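# Slide a sliding door fully open with a Stretch robot

## Task

Slide the door until it is completely open and make sure it stays that way by itself, not held by the robot; move nothing else from its starting place; the door must not be banged open or closed, and the robot must not tip over or finish leaning, since either of those fails the job.

## Robot and tools

Robot: a Hello Robot Stretch 4, about 1.6 m tall. It has an omni-wheel base (rim within 0.23 m of the base origin), a lift on a mast, one arm that telescopes forward, a three-joint wrist and a two-finger gripper. There is only one arm, so every motion is written in a single action.

Frames: the base frame sits on the floor under the base centre, with x forward, y left and z up. hand_pose (a point between the open fingertips) is reported in this frame and may be slightly wrong. The odometry frame is the base frame as it was when the scene began. base_odometry counts wheel turns, so slipping shows up as travel. Heading runs from -3.142 to 3.142, positive to the left.

execute_actions: arguments are actions (a list with one action, or empty to just read state and images) and cameras (head_camera, head_left_camera, head_right_camera, wrist_camera or all; omitted or null means all, [] means none). An action may contain base, joints or both, plus optional pace and contact_limits. The alternative is end_of_arm alone, with the value "enable_torque", which re-enables wrist or gripper motors that have switched themselves off.

base takes exactly one relative offset from where the base last reported itself: translate_m is metres forward (+) or back (-), from -2 to 2; strafe_m is metres left (+) or right (-), from -2 to 2; rotate_rad is radians, counter-clockwise (+), from -3.2 to 3.2.

joints are absolute targets keyed by name:
- lift_m: 0 to 1.2
- arm_m: 0 to 0.55
- wrist_yaw_rad: -1.134 to 4.276 (0 is forward, + is left, 3.14 is folded back; above 3.4 the arm may obstruct)
- wrist_pitch_rad: -1.117 to 4.259 (0 is level, 1.57 points down)
- wrist_roll_rad: -1.117 to 4.259 (+ is clockwise as seen from behind the gripper)
- gripper_m: -0.038 to 0.141 (the fingertip gap; values below 0 squeeze)

Joint targets outside their range are clipped and the result reports it. Any other bad value or an unknown key rejects the whole call. pace is slow, default, fast or max. The base tops out at 0.1, 0.3, 0.4 or 0.6 m/s and 1, 2, 3 or 4 rad/s for those paces, with lower caps when the lift is above 0.2 m. contact_limits accepts only arm_m, from 0 (gentlest) to 0.75, default 0.5; the arm stops when it pushes harder than that. No action runs longer than 15 s. A part left out of an action can keep driving toward its previous target. If one call reports a stop, later calls in the same reply are not executed. Example: {"base": {"translate_m": 0.3}, "joints": {"gripper_m": 0.05}, "pace": "fast"}. To unfold the wrist at the start, send lift_m 0.4 with wrist_yaw_rad 0.

wait: seconds from 0 to 10. Nothing new is commanded, and it returns state and images.

zoom_image: camera plus region [x0, y0, x1, y1] in pixels of that camera's latest full image, at most 504x504 and with the origin at the top left.

finished_scene: scene (1 or 2). This is final; the result says whether the task succeeded and gives the next scene's task. Replying without a tool call ends all remaining scenes.

Cameras: head_camera (420x560) is on the mast top and looks down and ahead; turn the base to aim it. head_left_camera and head_right_camera are fisheyes (420x672) that look more steeply down and show the base and arm. wrist_camera (616x392) looks along the fingers, with the fingertips near the bottom of the picture. Calibration (K, distortion, T_world_to_cam mapping base frame to camera) is given per camera, with small errors; the wrist camera's pose error grows with arm extension.

Result fields:
- lidar_m: 12 distances, one per 30-degree sector, starting straight ahead and going counter-clockwise (4th is left, 7th behind, 10th right). "-" means nothing seen, or something closer than 0.25 m. Glass and thin legs can be missed.
- wrist_depth_mm: a 7x7 grid of depths from 100 to 2000 mm.
- turned_by_wheels vs turned_by_imu: a gap above about 0.1 rad suggests a collision or slip.
- base_tilt: degrees, forward/right positive, with about 1.5 degrees of fixed bias.
- motor_effort: percent, with the peak in brackets; noisy.
- base_status and joint_status: done, off_target (still pushing), contact_stop_at_<key> (that part goes slack), limit_stop_at_<name>, time_out or torque_fault (the wrist motor went limp; send enable_torque).
- limit_stop_at_tilt: lean over 6 degrees; lift, arm and wheels go slack.
- limit_stop_at_own_body: self-collision, which is likely when the gripper is tilted up and rolled.
- on_its_own: what this call did not command; its "held at" gives a target, not the actual position.

Gripping: command a gap below the object's width; a firmer squeeze shows in gripper effort. Fingers pressed on a surface can jam; raise the lift to free them.

Cautions: move the door smoothly and at moderate speed, never flinging it or letting it coast shut. Use gentle arm contact limits when hooking or pushing the handle or edge. Avoid steady hard pushes with the gripper high, which can tip the robot. Don't turn or drive fast while carrying loads on an extended arm. Don't bump other objects, and don't leave the robot holding the door open at the end: release it and confirm it stays fully open before calling finished_scene.

Each tool is called after "Emit:" by a JSON object that holds its "name" and its "arguments", one argument or row to a line.

## Session

Emit:
{"name": "execute_actions", "arguments": {
  "actions": []
}}

Scene clock: 0.00 s.
base_odometry: x=+0.000 y=+0.000 heading=+0.000 (m, m, rad; odometry frame)
turned_by_wheels: +0.000 (rad since the last result)
turned_by_imu: +0.000 (rad since the last result)
base_tilt: forward=-0.1 right=+0.8 (deg)
lidar_m: 0.85 0.93 0.84 0.84 0.96 2.05 1.69 0.96 0.87 0.86 0.96 0.85
base_status: not commanded
joint_positions: lift_m=+0.242 arm_m=+0.003 wrist_yaw_rad=+3.232 wrist_pitch_rad=-0.014 wrist_roll_rad=+0.007 gripper_m=+0.057
joint_status: not commanded
motor_effort: lift_m=+19 arm_m=-1 wrist_yaw_rad=-2 wrist_pitch_rad=-8 wrist_roll_rad=-2 gripper_m=-2 wheel_0=+1 wheel_1=+0 wheel_2=+0 (%)
hand_pose: x=-0.1217 y=+0.0612 z=+0.4244 quat_wxyz=(-0.045, +0.007, +0.004, +0.999) (m; base frame)
wrist_depth_mm: - 138 246 - - - - / - 112 137 - - - - / - 109 136 - - - - / - 118 143 - - - - / 137 136 1808 - - - - / 218 1808 222 1808 217 1661 1618 / 214 1138 1060 161 1025 1078 1060
pictures: head_camera, head_left_camera, head_right_camera, wrist_camera
Images, in order (width x height): head_camera 420x560, head_left_camera 420x672, head_right_camera 420x672, wrist_camera 616x392.

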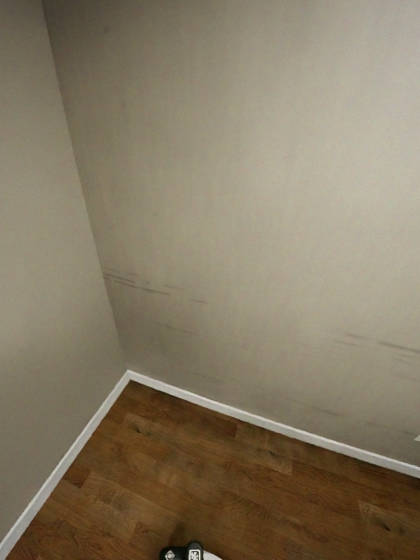

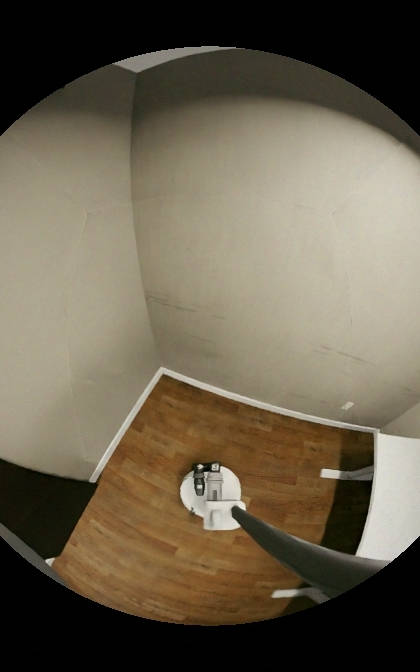

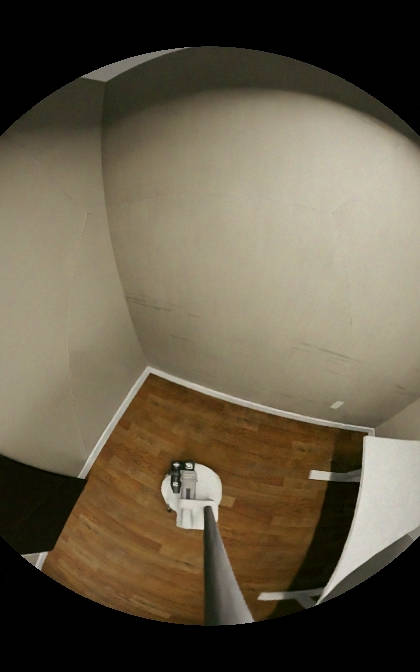

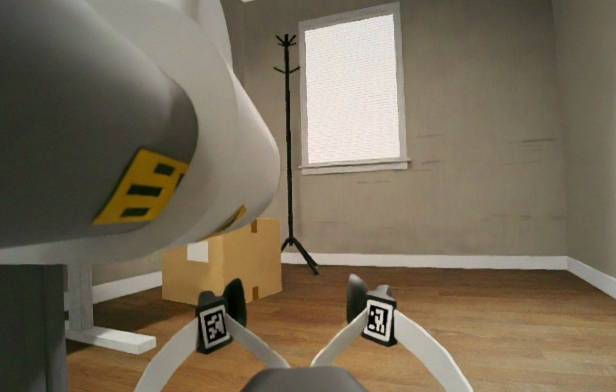

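Emit:
{"name": "execute_actions", "arguments": {
  "actions": [
    {"base":{"rotate_rad":1.8}}
  ]
}}

Scene clock: 2.47 s.
base_odometry: x=+0.000 y=+0.000 heading=+1.800 (m, m, rad; odometry frame)
turned_by_wheels: +1.800 (rad since the last result)
turned_by_imu: +1.795 (rad since the last result)
base_tilt: forward=-0.1 right=+0.8 (deg)
lidar_m: 0.90 1.19 2.85 1.17 0.88 0.85 0.94 0.89 0.85 0.88 0.87 0.85
base_status: done
joint_positions: lift_m=+0.242 arm_m=+0.003 wrist_yaw_rad=+3.232 wrist_pitch_rad=-0.014 wrist_roll_rad=+0.007 gripper_m=+0.057
joint_status: not commanded
motor_effort: lift_m=+19(19) arm_m=-2(1) wrist_yaw_rad=+1(0) wrist_pitch_rad=-8(6) wrist_roll_rad=-1(2) gripper_m=-1(2) wheel_0=-3(8) wheel_1=-2(8) wheel_2=-2(7) (%)
hand_pose: x=-0.1217 y=+0.0612 z=+0.4244 quat_wxyz=(-0.045, +0.007, +0.004, +0.999) (m; base frame)
wrist_depth_mm: - 138 246 1863 1808 1576 1430 / - 111 138 1808 1808 1537 1366 / - 109 137 1708 1229 1118 1078 / - 118 142 1756 1756 1576 1397 / 137 136 1308 1756 1756 1576 1397 / 217 1025 221 1576 217 1499 1366 / 215 960 1060 161 1042 1078 1078
pictures: head_camera, head_left_camera, head_right_camera, wrist_camera
camera_calibration (this result's frames):
wrist_camera: T_world_to_cam=[[-0.0531696, 0.997645, -0.043336, -0.0564441], [-0.0518731, -0.0460981, -0.997589, 0.487726], [-0.997237, -0.0507935, 0.054202, 0.0849098], [0, 0, 0, 1]] pos_world=[0.106974, 0.0831073, 0.479502]
Images, in order (width x height): head_camera 420x560, head_left_camera 420x672, head_right_camera 420x672, wrist_camera 616x392.

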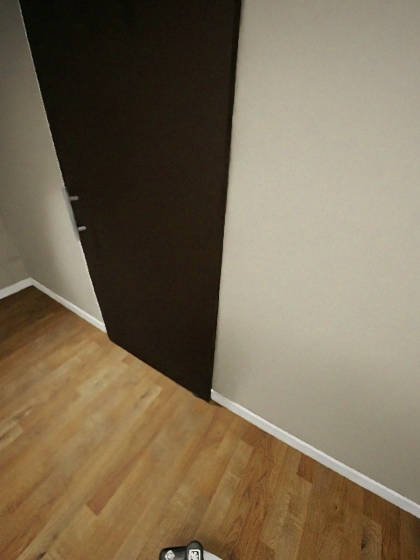

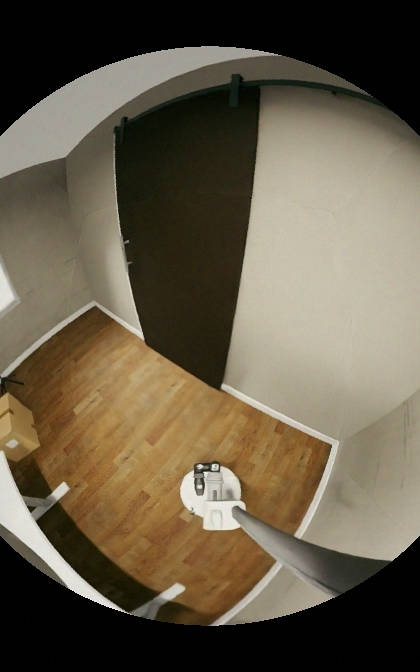

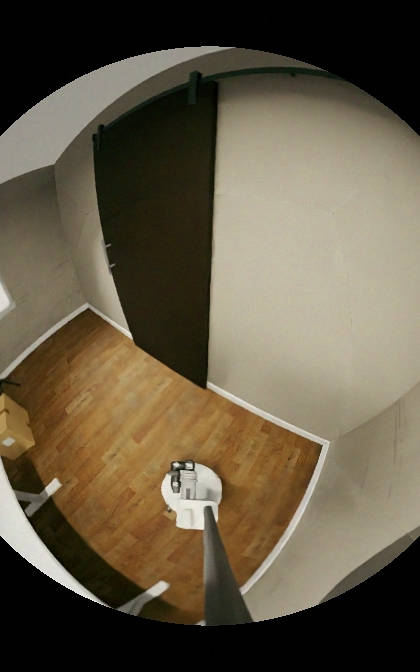

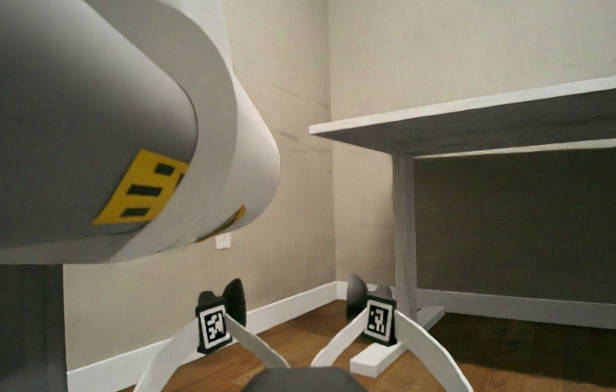

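Emit:
{"name": "execute_actions", "arguments": {
  "actions": [
    {"base":{"rotate_rad":-0.54}}
  ],
  "cameras": []
}}

Emit:
{"name": "execute_actions", "arguments": {
  "actions": [
    {"base":{"strafe_m":1.25},"joints":{"lift_m":0.8,"wrist_yaw_rad":0,"gripper_m":0.12},"pace":"fast"}
  ]
}}

Scene clock: 5.90 s.
base_odometry: x=+0.000 y=+0.000 heading=+1.260 (m, m, rad; odometry frame)
turned_by_wheels: -0.539 (rad since the last result)
turned_by_imu: -0.539 (rad since the last result)
base_tilt: forward=-0.1 right=+0.8 (deg)
lidar_m: 0.84 0.89 1.18 2.88 1.19 0.88 0.85 0.92 0.89 0.83 0.89 0.88
base_status: done
joint_positions: lift_m=+0.242 arm_m=+0.003 wrist_yaw_rad=+3.232 wrist_pitch_rad=-0.014 wrist_roll_rad=+0.007 gripper_m=+0.057
joint_status: not commanded
motor_effort: lift_m=+19(19) arm_m=-1(1) wrist_yaw_rad=-1(0) wrist_pitch_rad=-5(6) wrist_roll_rad=-1(1) gripper_m=-3(2) wheel_0=+4(7) wheel_1=+3(8) wheel_2=+2(4) (%)
hand_pose: x=-0.1217 y=+0.0612 z=+0.4244 quat_wxyz=(-0.045, +0.007, +0.004, +0.999) (m; base frame)
wrist_depth_mm: - 138 246 1863 1756 1756 1708 / - 112 137 1808 1756 1708 1708 / - 109 136 1182 1255 1229 1229 / - 118 143 1756 1756 1708 1708 / 137 136 1756 1756 1708 1756 1661 / 217 1661 222 1708 217 1661 1336 / 215 1138 1042 161 1042 1078 1060
pictures: none
No camera images: the call's "cameras" was empty. Leave "cameras" out to get every camera's image.

Scene clock: 10.17 s.
base_odometry: x=-1.190 y=+0.382 heading=+1.260 (m, m, rad; odometry frame)
turned_by_wheels: +0.000 (rad since the last result)
turned_by_imu: -0.001 (rad since the last result)
base_tilt: forward=-0.1 right=+0.7 (deg)
lidar_m: 0.77 0.93 1.32 1.63 1.46 0.88 0.83 0.83 1.25 2.09 1.19 0.87
base_status: done
joint_positions: lift_m=+0.800 arm_m=+0.003 wrist_yaw_rad=+0.000 wrist_pitch_rad=-0.014 wrist_roll_rad=+0.007 gripper_m=+0.120
joint_status: all done
motor_effort: lift_m=+23(24) arm_m=-1(1) wrist_yaw_rad=-1(7) wrist_pitch_rad=-6(8) wrist_roll_rad=-1(2) gripper_m=-1(3) wheel_0=+1(12) wheel_1=-1(12) wheel_2=+1(3) (%)
hand_pose: x=+0.4619 y=-0.0873 z=+0.9818 quat_wxyz=(+1.000, +0.004, -0.007, +0.000) (m; base frame)
wrist_depth_mm: 668 615 621 627 627 634 640 / 661 615 615 621 627 627 634 / 654 615 609 615 621 621 627 / 661 609 609 621 621 621 634 / 654 603 609 609 615 621 627 / 654 603 609 609 221 621 621 / 647 603 603 154 615 615 621
pictures: head_camera, head_left_camera, head_right_camera, wrist_camera
camera_calibration (this result's frames):
wrist_camera: T_world_to_cam=[[-0.0361872, -0.998405, -0.0433349, -0.0352322], [0.0557783, 0.0412778, -0.99759, 1.02517], [0.997787, -0.0385172, 0.0541956, -0.29126], [0, 0, 0, 1]] pos_world=[0.232159, -0.0887113, 1.03696]
Images, in order (width x height): head_camera 420x560, head_left_camera 420x672, head_right_camera 420x672, wrist_camera 616x392.

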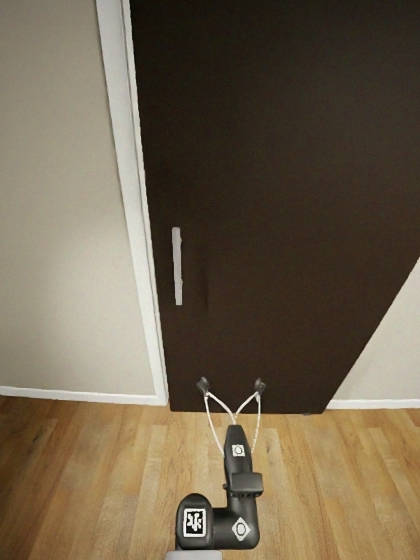

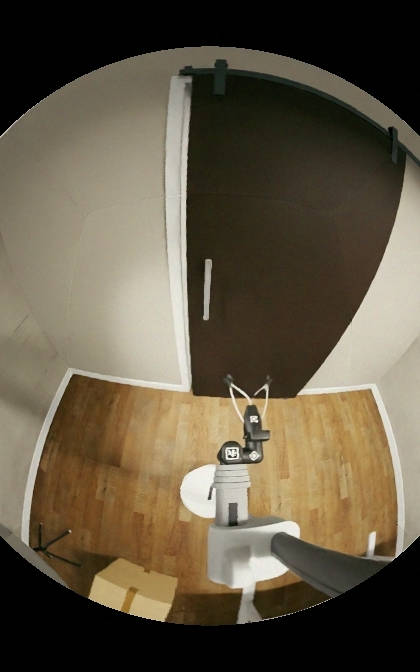

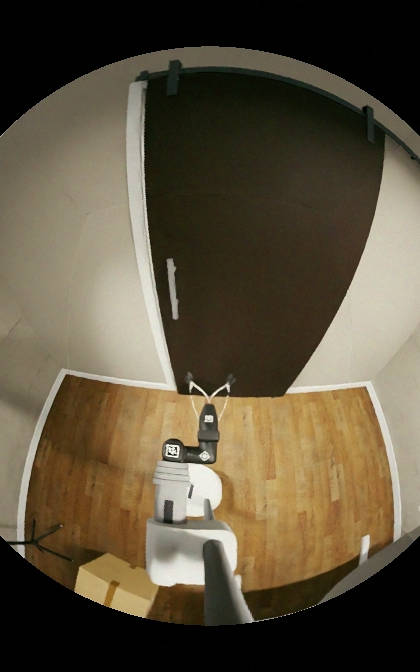

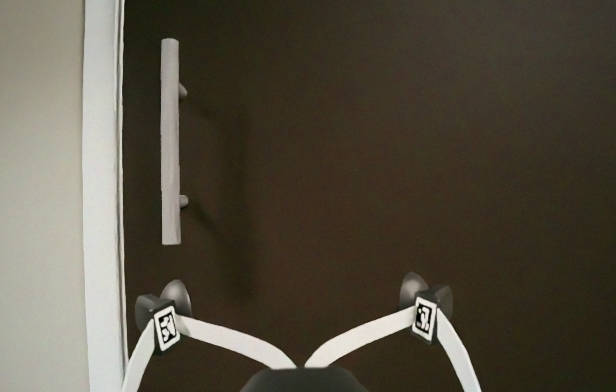

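Emit:
{"name": "execute_actions", "arguments": {
  "actions": [
    {"base":{"strafe_m":0.19},"joints":{"lift_m":0.95,"arm_m":0.2}}
  ],
  "cameras": ["wrist_camera","head_camera"]
}}

Scene clock: 13.30 s.
base_odometry: x=-1.371 y=+0.440 heading=+1.260 (m, m, rad; odometry frame)
turned_by_wheels: +0.000 (rad since the last result)
turned_by_imu: -0.001 (rad since the last result)
base_tilt: forward=+0.0 right=+0.8 (deg)
lidar_m: 0.77 0.95 1.33 1.43 1.29 0.84 0.84 0.89 1.21 2.29 1.17 0.86
base_status: done
joint_positions: lift_m=+0.950 arm_m=+0.199 wrist_yaw_rad=+0.000 wrist_pitch_rad=-0.014 wrist_roll_rad=+0.007 gripper_m=+0.120
joint_status: all done
motor_effort: lift_m=+23(25) arm_m=+5(6) wrist_yaw_rad=+1(3) wrist_pitch_rad=-6(7) wrist_roll_rad=-2(1) gripper_m=+1(1) wheel_0=-1(11) wheel_1=+1(11) wheel_2=+0(5) (%)
hand_pose: x=+0.6585 y=-0.0874 z=+1.1318 quat_wxyz=(+1.000, +0.004, -0.007, +0.000) (m; base frame)
wrist_depth_mm: 473 477 427 427 433 436 436 / 473 477 427 427 427 436 436 / 473 477 424 424 430 430 436 / 469 473 424 421 427 433 433 / 469 473 421 421 424 427 430 / 466 469 418 421 221 430 430 / 462 466 415 154 424 424 430
pictures: head_camera, wrist_camera
camera_calibration (this result's frames):
wrist_camera: T_world_to_cam=[[-0.0365631, -0.998391, -0.0433381, -0.0214775], [0.0558782, 0.0412567, -0.997585, 1.16376], [0.997768, -0.0388965, 0.0542798, -0.495625], [0, 0, 0, 1]] pos_world=[0.428705, -0.0887337, 1.18692]
Images, in order (width x height): head_camera 420x560, wrist_camera 616x392.

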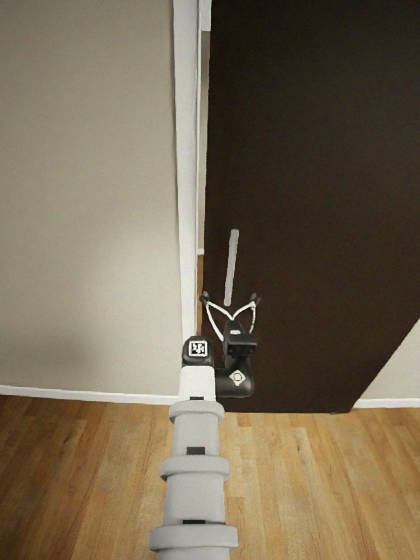

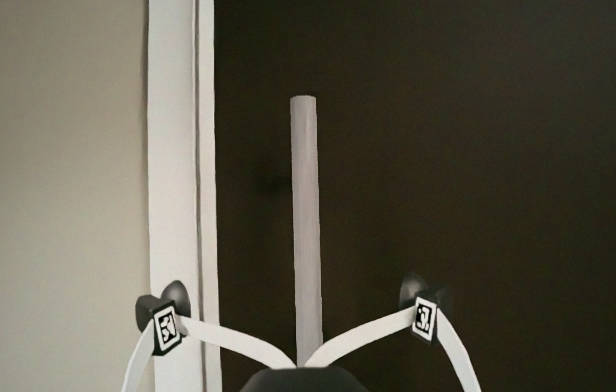

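Emit:
{"name": "execute_actions", "arguments": {
  "actions": [
    {"base":{"rotate_rad":-0.04}}
  ],
  "cameras": []
}}

Emit:
{"name": "execute_actions", "arguments": {
  "actions": [
    {"base":{"translate_m":0.13}}
  ],
  "cameras": ["wrist_camera","head_camera"]
}}

Scene clock: 15.07 s.
base_odometry: x=-1.371 y=+0.440 heading=+1.221 (m, m, rad; odometry frame)
turned_by_wheels: -0.040 (rad since the last result)
turned_by_imu: -0.040 (rad since the last result)
base_tilt: forward=+0.0 right=+0.8 (deg)
lidar_m: 0.77 0.93 1.23 1.43 1.28 0.85 0.84 0.89 1.16 2.29 1.21 0.88
base_status: done
joint_positions: lift_m=+0.950 arm_m=+0.199 wrist_yaw_rad=+0.000 wrist_pitch_rad=-0.014 wrist_roll_rad=+0.007 gripper_m=+0.120
joint_status: not commanded
motor_effort: lift_m=+23(23) arm_m=+5(5) wrist_yaw_rad=-2(1) wrist_pitch_rad=-8(6) wrist_roll_rad=-2(2) gripper_m=+1(0) wheel_0=+1(3) wheel_1=+3(7) wheel_2=+1(1) (%)
hand_pose: x=+0.6585 y=-0.0874 z=+1.1318 quat_wxyz=(+1.000, +0.004, -0.007, +0.000) (m; base frame)
wrist_depth_mm: 466 469 427 433 439 449 455 / 466 462 427 430 439 445 455 / 462 459 424 430 436 445 452 / 462 462 421 427 436 445 452 / 459 462 421 427 436 442 449 / 459 455 415 424 221 439 445 / 455 452 415 154 430 439 445
pictures: none
No camera images: the call's "cameras" was empty. Leave "cameras" out to get every camera's image.

Scene clock: 16.80 s.
base_odometry: x=-1.327 y=+0.562 heading=+1.221 (m, m, rad; odometry frame)
turned_by_wheels: +0.000 (rad since the last result)
turned_by_imu: -0.001 (rad since the last result)
base_tilt: forward=+0.0 right=+0.9 (deg)
lidar_m: 0.64 0.81 1.09 1.47 1.49 0.98 0.95 1.03 1.36 2.26 1.03 0.74
base_status: done
joint_positions: lift_m=+0.950 arm_m=+0.199 wrist_yaw_rad=+0.000 wrist_pitch_rad=-0.014 wrist_roll_rad=+0.007 gripper_m=+0.120
joint_status: not commanded
motor_effort: lift_m=+23(23) arm_m=+5(5) wrist_yaw_rad=-1(0) wrist_pitch_rad=-8(7) wrist_roll_rad=-2(2) gripper_m=+1(2) wheel_0=+1(7) wheel_1=+3(8) wheel_2=-2(10) (%)
hand_pose: x=+0.6585 y=-0.0874 z=+1.1318 quat_wxyz=(+1.000, +0.004, -0.007, +0.000) (m; base frame)
wrist_depth_mm: 340 332 297 301 307 312 317 / 338 330 294 300 306 312 317 / 338 329 293 298 304 310 315 / 336 329 293 298 303 307 314 / 334 327 291 297 303 309 314 / 334 325 290 297 221 307 312 / 332 325 287 154 301 306 310
pictures: head_camera, wrist_camera
camera_calibration (this result's frames):
wrist_camera: T_world_to_cam=[[-0.036571, -0.998391, -0.0433379, -0.0214727], [0.0558784, 0.0412561, -0.997585, 1.16375], [0.997768, -0.0389043, 0.0542797, -0.495679], [0, 0, 0, 1]] pos_world=[0.428758, -0.0887341, 1.18692]
Images, in order (width x height): head_camera 420x560, wrist_camera 616x392.

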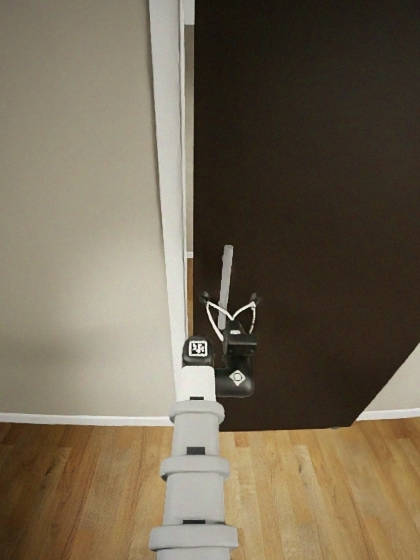

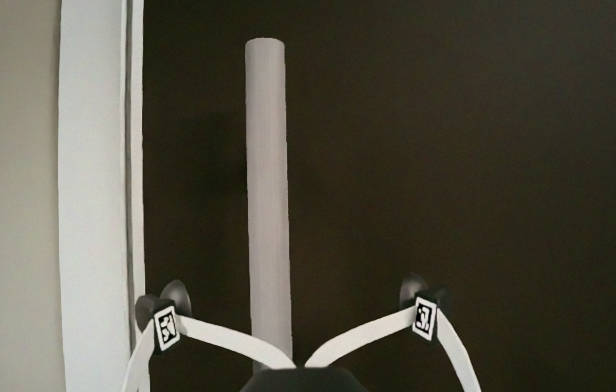

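Emit:
{"name": "execute_actions", "arguments": {
  "actions": [
    {"joints":{"arm_m":0.225,"gripper_m":0.08}}
  ],
  "cameras": []
}}

Emit:
{"name": "execute_actions", "arguments": {
  "actions": [
    {"base":{"strafe_m":-0.3},"pace":"slow"}
  ],
  "cameras": ["wrist_camera","head_camera"]
}}

Scene clock: 18.77 s.
base_odometry: x=-1.327 y=+0.562 heading=+1.221 (m, m, rad; odometry frame)
turned_by_wheels: +0.000 (rad since the last result)
turned_by_imu: +0.000 (rad since the last result)
base_tilt: forward=+0.0 right=+0.8 (deg)
lidar_m: 0.64 0.78 1.08 1.45 1.48 0.99 0.95 1.02 1.34 2.28 1.02 0.73
base_status: not commanded
joint_positions: lift_m=+0.950 arm_m=+0.224 wrist_yaw_rad=+0.000 wrist_pitch_rad=-0.014 wrist_roll_rad=+0.007 gripper_m=+0.080
joint_status: all done
motor_effort: lift_m=+23(23) arm_m=+5(6) wrist_yaw_rad=+0(1) wrist_pitch_rad=-7(6) wrist_roll_rad=-1(2) gripper_m=-3(3) wheel_0=+2(2) wheel_1=+3(3) wheel_2=-1(1) (%)
hand_pose: x=+0.6835 y=-0.0874 z=+1.1318 quat_wxyz=(+1.000, +0.004, -0.007, +0.000) (m; base frame)
wrist_depth_mm: 306 268 271 277 281 287 290 / 306 267 270 276 281 286 290 / 304 266 268 274 279 285 290 / 304 267 267 274 278 283 287 / 301 266 266 273 277 282 287 / 300 303 209 271 208 281 286 / 300 301 264 156 274 279 285
pictures: none
No camera images: the call's "cameras" was empty. Leave "cameras" out to get every camera's image.

Scene clock: 22.90 s.
base_odometry: x=-1.045 y=+0.460 heading=+1.222 (m, m, rad; odometry frame)
turned_by_wheels: +0.001 (rad since the last result)
turned_by_imu: +0.007 (rad since the last result)
base_tilt: forward=+0.0 right=+0.9 (deg)
lidar_m: 0.65 0.82 1.11 1.74 1.60 1.03 0.93 0.95 1.38 1.98 1.00 0.74
base_status: done
joint_positions: lift_m=+0.950 arm_m=+0.225 wrist_yaw_rad=+0.008 wrist_pitch_rad=-0.014 wrist_roll_rad=+0.007 gripper_m=+0.080
joint_status: not commanded
on_its_own: wrist_yaw_rad is at rest, and its effort (-23) is outside its rest range (-13 to +13)
motor_effort: lift_m=+23(23) arm_m=+2(5) wrist_yaw_rad=-23(83) wrist_pitch_rad=-8(7) wrist_roll_rad=-2(1) gripper_m=-4(12) wheel_0=+8(24) wheel_1=+0(8) wheel_2=+4(14) (%)
hand_pose: x=+0.6847 y=-0.0850 z=+1.1318 quat_wxyz=(+1.000, +0.004, -0.007, +0.004) (m; base frame)
wrist_depth_mm: - 267 267 273 274 279 283 / - 265 207 271 274 279 282 / - 265 266 270 273 277 281 / - 264 265 270 272 277 279 / - 263 264 267 272 276 278 / - 262 198 267 208 274 277 / - 260 198 265 270 273 276
pictures: head_camera, wrist_camera
camera_calibration (this result's frames):
wrist_camera: T_world_to_cam=[[-0.0283186, -0.998659, -0.0433355, -0.0238083], [0.0554839, 0.0417156, -0.997588, 1.16249], [0.998058, -0.0306547, 0.0542282, -0.521139], [0, 0, 0, 1]] pos_world=[0.454953, -0.0882457, 1.18691]
Images, in order (width x height): head_camera 420x560, wrist_camera 616x392.

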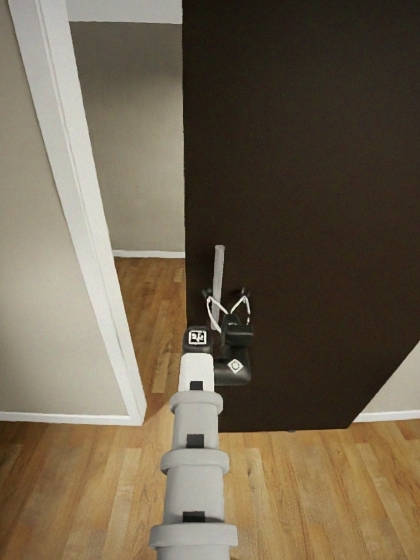

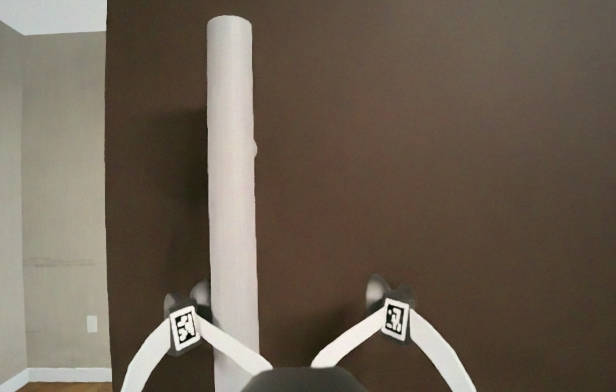

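Works; stay slow given wrist effort.

Emit:
{"name": "execute_actions", "arguments": {
  "actions": [
    {"base":{"strafe_m":-0.5},"pace":"slow"}
  ],
  "cameras": ["wrist_camera","head_camera","head_right_camera"]
}}

Scene clock: 29.80 s.
base_odometry: x=-0.575 y=+0.290 heading=+1.223 (m, m, rad; odometry frame)
turned_by_wheels: +0.001 (rad since the last result)
turned_by_imu: +0.006 (rad since the last result)
base_tilt: forward=+0.1 right=+0.9 (deg)
lidar_m: 0.63 1.17 1.14 2.25 1.39 0.98 0.91 0.99 1.39 1.49 1.00 0.75
base_status: done
joint_positions: lift_m=+0.950 arm_m=+0.225 wrist_yaw_rad=+0.008 wrist_pitch_rad=-0.014 wrist_roll_rad=+0.007 gripper_m=+0.080
joint_status: not commanded
on_its_own: wrist_yaw_rad is at rest, and its effort (-19) is outside its rest range (-13 to +13)
motor_effort: lift_m=+23(23) arm_m=+2(2) wrist_yaw_rad=-19(68) wrist_pitch_rad=-8(7) wrist_roll_rad=-2(1) gripper_m=-4(10) wheel_0=+10(21) wheel_1=+1(1) wheel_2=+4(12) (%)
hand_pose: x=+0.6847 y=-0.0852 z=+1.1318 quat_wxyz=(+1.000, +0.004, -0.007, +0.004) (m; base frame)
wrist_depth_mm: - 265 266 270 272 276 278 / - 264 204 268 272 274 277 / - 263 202 267 270 274 277 / - 262 201 268 270 273 276 / - 260 201 266 268 272 274 / - 260 198 265 208 271 273 / - 259 194 263 266 270 272
pictures: head_camera, head_right_camera, wrist_camera
camera_calibration (this result's frames):
wrist_camera: T_world_to_cam=[[-0.0288653, -0.998643, -0.0433355, -0.0235919], [0.0555066, 0.0416853, -0.997588, 1.16248], [0.998041, -0.0312011, 0.054228, -0.521139], [0, 0, 0, 1]] pos_world=[0.454911, -0.0882782, 1.18691]
Images, in order (width x height): head_camera 420x560, head_right_camera 420x672, wrist_camera 616x392.

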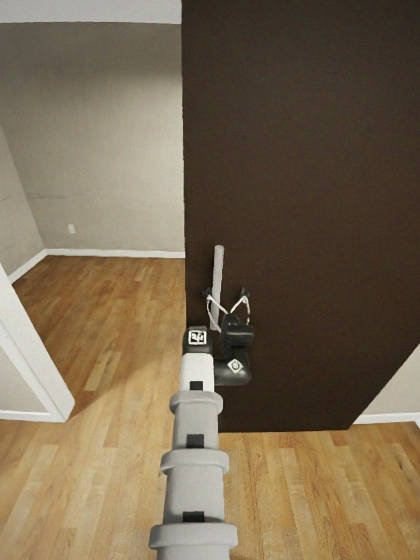

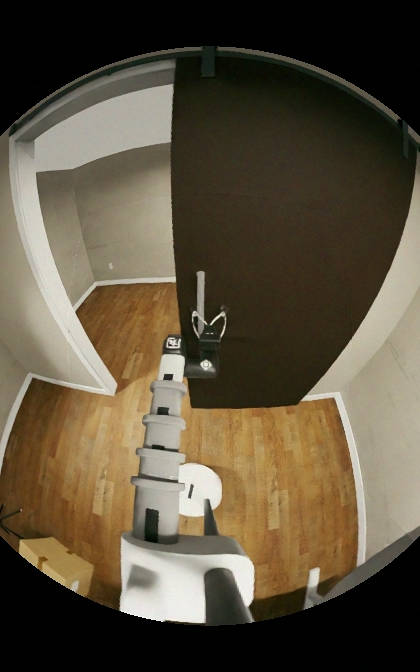

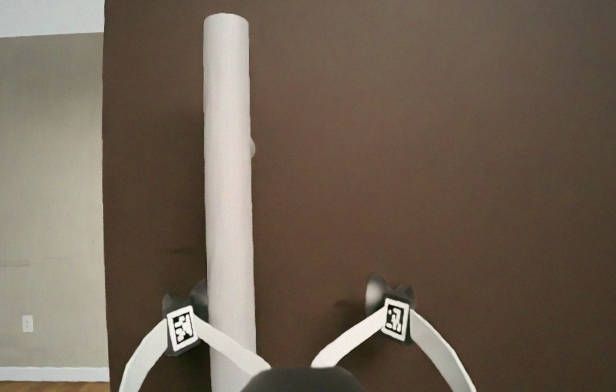

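Emit:
{"name": "zoom_image", "arguments": {
  "camera": "head_right_camera",
  "region": [300, 60, 420, 220]
}}

Emit:
{"name": "execute_actions", "arguments": {
  "actions": [
    {"base":{"strafe_m":-0.07},"pace":"slow"}
  ],
  "cameras": ["wrist_camera","head_camera"]
}}

Region (300, 60, 420, 220) of head_right_camera's 420x672 image, scaled by 3.150, with more detail than that image has; it fills the left 378 columns of this view, and the rest is white.

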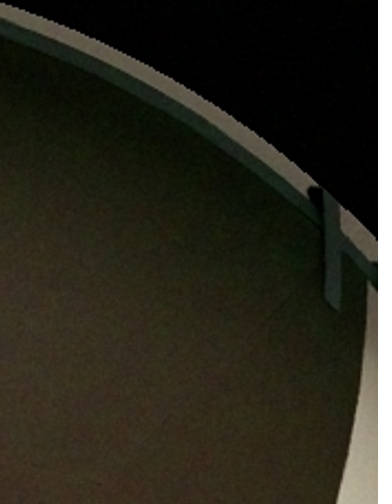

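Scene clock: 32.50 s.
base_odometry: x=-0.509 y=+0.266 heading=+1.223 (m, m, rad; odometry frame)
turned_by_wheels: +0.000 (rad since the last result)
turned_by_imu: +0.001 (rad since the last result)
base_tilt: forward=+0.1 right=+0.8 (deg)
lidar_m: 0.66 1.28 1.17 2.32 1.39 0.94 0.91 1.00 1.39 1.40 1.00 0.72
base_status: done
joint_positions: lift_m=+0.950 arm_m=+0.225 wrist_yaw_rad=+0.001 wrist_pitch_rad=-0.014 wrist_roll_rad=+0.007 gripper_m=+0.080
joint_status: not commanded
motor_effort: lift_m=+23(23) arm_m=+3(2) wrist_yaw_rad=-2(63) wrist_pitch_rad=-8(6) wrist_roll_rad=-2(2) gripper_m=-1(9) wheel_0=+3(20) wheel_1=-3(3) wheel_2=+2(13) (%)
hand_pose: x=+0.6840 y=-0.0872 z=+1.1318 quat_wxyz=(+1.000, +0.004, -0.007, +0.000) (m; base frame)
wrist_depth_mm: - 262 264 268 272 276 279 / - 262 201 267 271 276 277 / - 260 200 266 271 274 277 / - 259 198 266 268 273 277 / - 259 200 265 267 272 276 / - 257 195 264 208 272 274 / - 255 193 156 265 270 273
pictures: head_camera, wrist_camera
camera_calibration (this result's frames):
wrist_camera: T_world_to_cam=[[-0.0360567, -0.99841, -0.0433362, -0.0207466], [0.0558056, 0.0412852, -0.997588, 1.16236], [0.99779, -0.0383881, 0.0542282, -0.521042], [0, 0, 0, 1]] pos_world=[0.454276, -0.0887037, 1.18691]
Images, in order (width x height): head_camera 420x560, wrist_camera 616x392.

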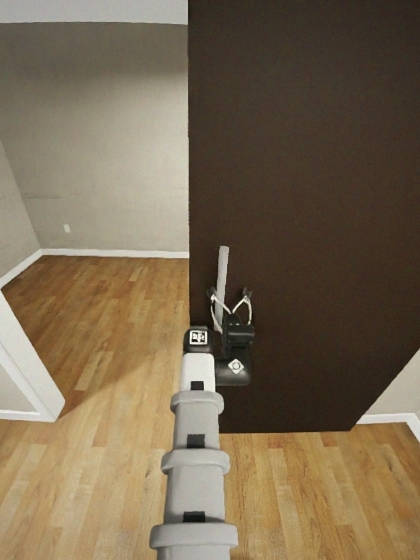

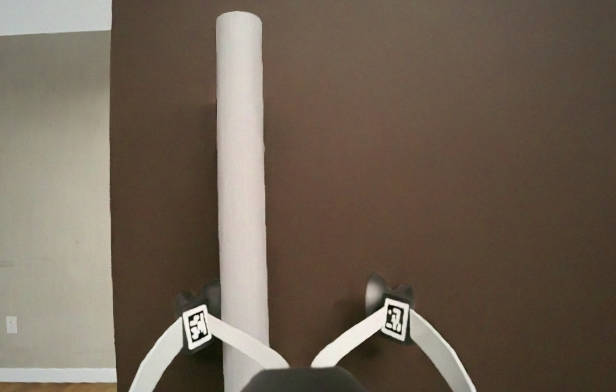

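Emit:
{"name": "execute_actions", "arguments": {
  "actions": [
    {"base":{"strafe_m":-0.05},"pace":"slow"}
  ],
  "cameras": ["wrist_camera","head_right_camera"]
}}

Scene clock: 34.73 s.
base_odometry: x=-0.462 y=+0.249 heading=+1.224 (m, m, rad; odometry frame)
turned_by_wheels: +0.001 (rad since the last result)
turned_by_imu: +0.001 (rad since the last result)
base_tilt: forward=-0.1 right=+0.8 (deg)
lidar_m: 0.63 3.13 1.22 2.36 1.40 0.96 0.92 1.00 1.44 1.35 1.01 0.74
base_status: done
joint_positions: lift_m=+0.950 arm_m=+0.225 wrist_yaw_rad=+0.002 wrist_pitch_rad=-0.014 wrist_roll_rad=+0.007 gripper_m=+0.080
joint_status: not commanded
motor_effort: lift_m=+23(23) arm_m=+2(2) wrist_yaw_rad=-3(64) wrist_pitch_rad=-8(6) wrist_roll_rad=-1(1) gripper_m=-1(9) wheel_0=+4(17) wheel_1=-1(5) wheel_2=+3(15) (%)
hand_pose: x=+0.6842 y=-0.0870 z=+1.1318 quat_wxyz=(+1.000, +0.004, -0.007, +0.001) (m; base frame)
wrist_depth_mm: - 262 263 267 271 274 277 / - 260 260 266 270 273 276 / - 259 260 265 268 271 276 / - 258 259 265 267 272 274 / - 257 202 264 267 271 273 / - 256 193 263 208 270 272 / - 255 192 156 265 268 272
pictures: head_right_camera, wrist_camera
camera_calibration (this result's frames):
wrist_camera: T_world_to_cam=[[-0.0351282, -0.998443, -0.0433362, -0.0211127], [0.0557671, 0.0413371, -0.997588, 1.16237], [0.997826, -0.0374602, 0.0542281, -0.521088], [0, 0, 0, 1]] pos_world=[0.454391, -0.0886491, 1.18691]
Images, in order (width x height): head_right_camera 420x672, wrist_camera 616x392.

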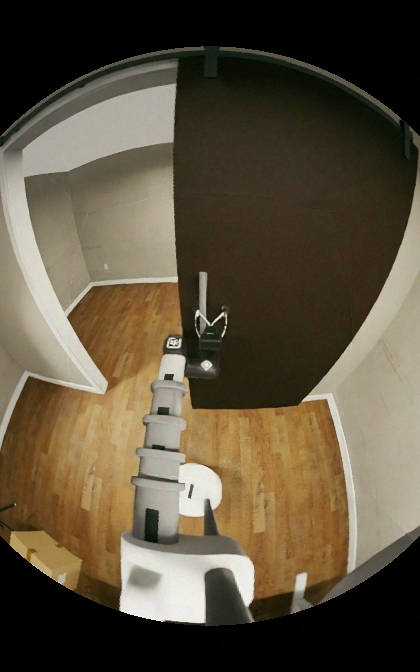

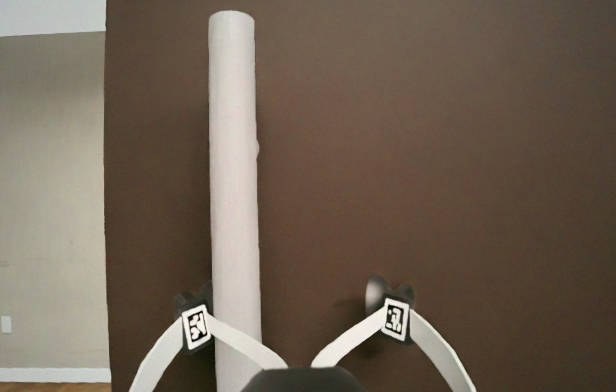

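Emit:
{"name": "zoom_image", "arguments": {
  "camera": "head_right_camera",
  "region": [360, 100, 420, 180]
}}

Region (360, 100, 420, 180) of head_right_camera's 420x672 image, scaled by 6.300, with more detail than that image has; it fills the left 378 columns of this view, and the rest is white.

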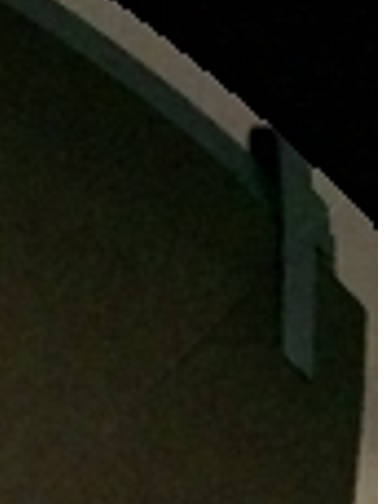

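Near the rail's end.

Emit:
{"name": "execute_actions", "arguments": {
  "actions": [
    {"base":{"strafe_m":-0.02},"pace":"slow"}
  ],
  "cameras": ["wrist_camera"]
}}

Scene clock: 36.67 s.
base_odometry: x=-0.444 y=+0.242 heading=+1.225 (m, m, rad; odometry frame)
turned_by_wheels: +0.002 (rad since the last result)
turned_by_imu: +0.002 (rad since the last result)
base_tilt: forward=-0.1 right=+0.8 (deg)
lidar_m: 0.64 3.15 1.24 2.38 1.36 0.97 0.92 0.99 1.39 1.35 1.00 0.72
base_status: done
joint_positions: lift_m=+0.950 arm_m=+0.225 wrist_yaw_rad=+0.015 wrist_pitch_rad=-0.014 wrist_roll_rad=+0.007 gripper_m=+0.080
joint_status: not commanded
on_its_own: wrist_yaw_rad is at rest, and its effort (-43) is outside its rest range (-13 to +13)
motor_effort: lift_m=+23(23) arm_m=+3(2) wrist_yaw_rad=-43(44) wrist_pitch_rad=-6(6) wrist_roll_rad=-2(1) gripper_m=-7(7) wheel_0=+14(13) wheel_1=+0(6) wheel_2=+6(2) (%)
hand_pose: x=+0.6853 y=-0.0832 z=+1.1318 quat_wxyz=(+1.000, +0.004, -0.007, +0.007) (m; base frame)
wrist_depth_mm: - 262 199 265 266 268 270 / - 259 198 264 266 267 270 / - 259 196 264 265 266 268 / - 259 196 263 264 266 267 / - 258 258 260 263 265 266 / - 256 192 260 208 264 265 / - 255 190 258 260 263 265
pictures: wrist_camera
camera_calibration (this result's frames):
wrist_camera: T_world_to_cam=[[-0.0219459, -0.99882, -0.0433357, -0.0263276], [0.0552168, 0.042069, -0.997588, 1.16259], [0.998233, -0.0242858, 0.0542284, -0.521251], [0, 0, 0, 1]] pos_world=[0.455558, -0.0878647, 1.18691]
Images, in order (width x height): wrist_camera 616x392.

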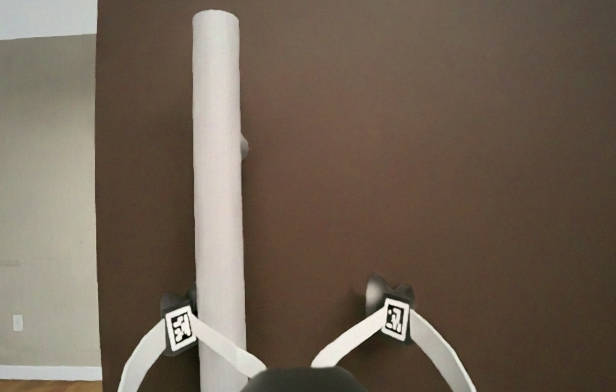

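Emit:
{"name": "execute_actions", "arguments": {
  "actions": [
    {"base":{"strafe_m":-0.012},"pace":"slow"}
  ],
  "cameras": ["wrist_camera"]
}}

Scene clock: 42.67 s.
base_odometry: x=-0.433 y=+0.238 heading=+1.228 (m, m, rad; odometry frame)
turned_by_wheels: +0.003 (rad since the last result)
turned_by_imu: +0.002 (rad since the last result)
base_tilt: forward=+0.1 right=+0.7 (deg)
lidar_m: 0.63 3.15 1.25 2.39 1.41 0.95 0.92 0.98 1.39 1.32 1.01 0.73
base_status: done
joint_positions: lift_m=+0.950 arm_m=+0.225 wrist_yaw_rad=+0.024 wrist_pitch_rad=-0.014 wrist_roll_rad=+0.007 gripper_m=+0.080
joint_status: not commanded
on_its_own: wrist_yaw_rad is at rest, and its effort (-67) is outside its rest range (-13 to +13)
motor_effort: lift_m=+23(23) arm_m=+2(2) wrist_yaw_rad=-67(68) wrist_pitch_rad=-7(8) wrist_roll_rad=-1(2) gripper_m=-10(9) wheel_0=+19(20) wheel_1=+3(4) wheel_2=+11(10) (%)
hand_pose: x=+0.6860 y=-0.0806 z=+1.1318 quat_wxyz=(+1.000, +0.004, -0.007, +0.012) (m; base frame)
wrist_depth_mm: - 262 263 264 264 265 265 / - 260 204 262 263 264 264 / - 260 202 262 262 263 264 / - 259 199 260 262 262 262 / - 258 196 259 259 260 262 / - 256 194 258 208 260 260 / - 256 191 257 257 259 259
pictures: wrist_camera
camera_calibration (this result's frames):
wrist_camera: T_world_to_cam=[[-0.0130461, -0.998975, -0.0433356, -0.0298481], [0.0548397, 0.0425592, -0.997588, 1.16274], [0.99841, -0.0153912, 0.0542282, -0.521324], [0, 0, 0, 1]] pos_world=[0.456342, -0.0873266, 1.18691]
Images, in order (width x height): wrist_camera 616x392.

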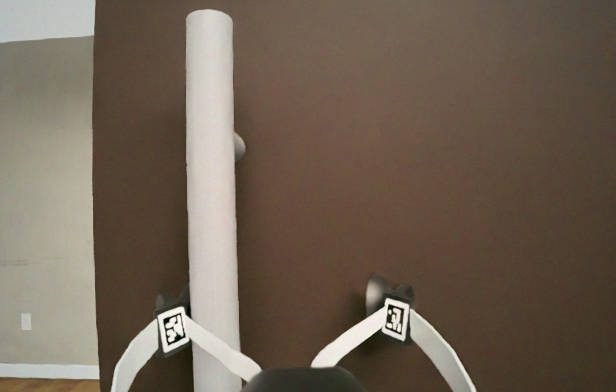

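At the stop. Release.

Emit:
{"name": "execute_actions", "arguments": {
  "actions": [
    {"base":{"strafe_m":0.04},"joints":{"gripper_m":0.12}}
  ],
  "cameras": []
}}

Emit:
{"name": "execute_actions", "arguments": {
  "actions": [
    {"joints":{"arm_m":0.12},"pace":"fast"}
  ],
  "cameras": ["wrist_camera"]
}}

Emit:
{"name": "finished_scene", "arguments": {
  "scene": 1
}}

Scene clock: 44.90 s.
base_odometry: x=-0.470 y=+0.252 heading=+1.228 (m, m, rad; odometry frame)
turned_by_wheels: +0.000 (rad since the last result)
turned_by_imu: -0.001 (rad since the last result)
base_tilt: forward=-0.1 right=+0.8 (deg)
lidar_m: 0.63 3.14 1.23 2.35 1.38 0.98 0.92 0.97 1.44 1.38 0.99 0.72
base_status: done
joint_positions: lift_m=+0.950 arm_m=+0.225 wrist_yaw_rad=+0.001 wrist_pitch_rad=-0.014 wrist_roll_rad=+0.007 gripper_m=+0.120
joint_status: all done
motor_effort: lift_m=+23(23) arm_m=+2(2) wrist_yaw_rad=-2(69) wrist_pitch_rad=-6(6) wrist_roll_rad=-2(2) gripper_m=-1(10) wheel_0=+0(15) wheel_1=+0(12) wheel_2=+1(8) (%)
hand_pose: x=+0.6841 y=-0.0873 z=+1.1318 quat_wxyz=(+1.000, +0.004, -0.007, +0.000) (m; base frame)
wrist_depth_mm: - 264 264 268 271 274 278 / - 262 264 267 271 274 277 / - 260 262 267 270 273 276 / - 260 262 265 268 272 276 / - 259 260 264 267 271 274 / - 258 219 264 220 270 272 / - 257 258 154 266 268 272
pictures: none
No camera images: the call's "cameras" was empty. Leave "cameras" out to get every camera's image.

Scene clock: 46.03 s.
base_odometry: x=-0.470 y=+0.252 heading=+1.228 (m, m, rad; odometry frame)
turned_by_wheels: +0.000 (rad since the last result)
turned_by_imu: +0.000 (rad since the last result)
base_tilt: forward=+0.0 right=+0.8 (deg)
lidar_m: 0.64 3.12 1.22 2.35 1.39 0.98 0.91 1.01 1.43 1.37 0.99 0.74
base_status: not commanded
joint_positions: lift_m=+0.950 arm_m=+0.121 wrist_yaw_rad=+0.000 wrist_pitch_rad=-0.014 wrist_roll_rad=+0.007 gripper_m=+0.120
joint_status: all done
motor_effort: lift_m=+23(23) arm_m=-5(5) wrist_yaw_rad=+0(3) wrist_pitch_rad=-7(8) wrist_roll_rad=-2(1) gripper_m=+0(0) wheel_0=+0(0) wheel_1=+0(0) wheel_2=+1(1) (%)
hand_pose: x=+0.5803 y=-0.0874 z=+1.1318 quat_wxyz=(+1.000, +0.004, -0.007, +0.000) (m; base frame)
wrist_depth_mm: - - 370 375 379 384 389 / - - 368 373 377 384 387 / - - 366 370 377 382 387 / - - 364 370 375 379 382 / - - 364 368 375 377 382 / - - 364 366 221 377 382 / - - 362 154 370 375 377
pictures: wrist_camera
camera_calibration (this result's frames):
wrist_camera: T_world_to_cam=[[-0.0366134, -0.998389, -0.0433351, -0.0243257], [0.0557984, 0.0412541, -0.997589, 1.16815], [0.997771, -0.0389431, 0.0541981, -0.417499], [0, 0, 0, 1]] pos_world=[0.350497, -0.0887364, 1.18691]
Images, in order (width x height): wrist_camera 616x392.

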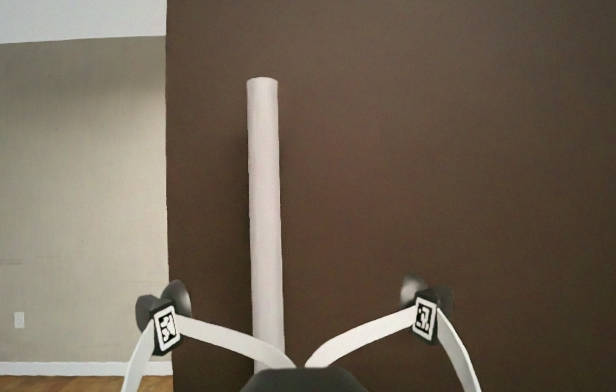

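The scene is finished: the task was done.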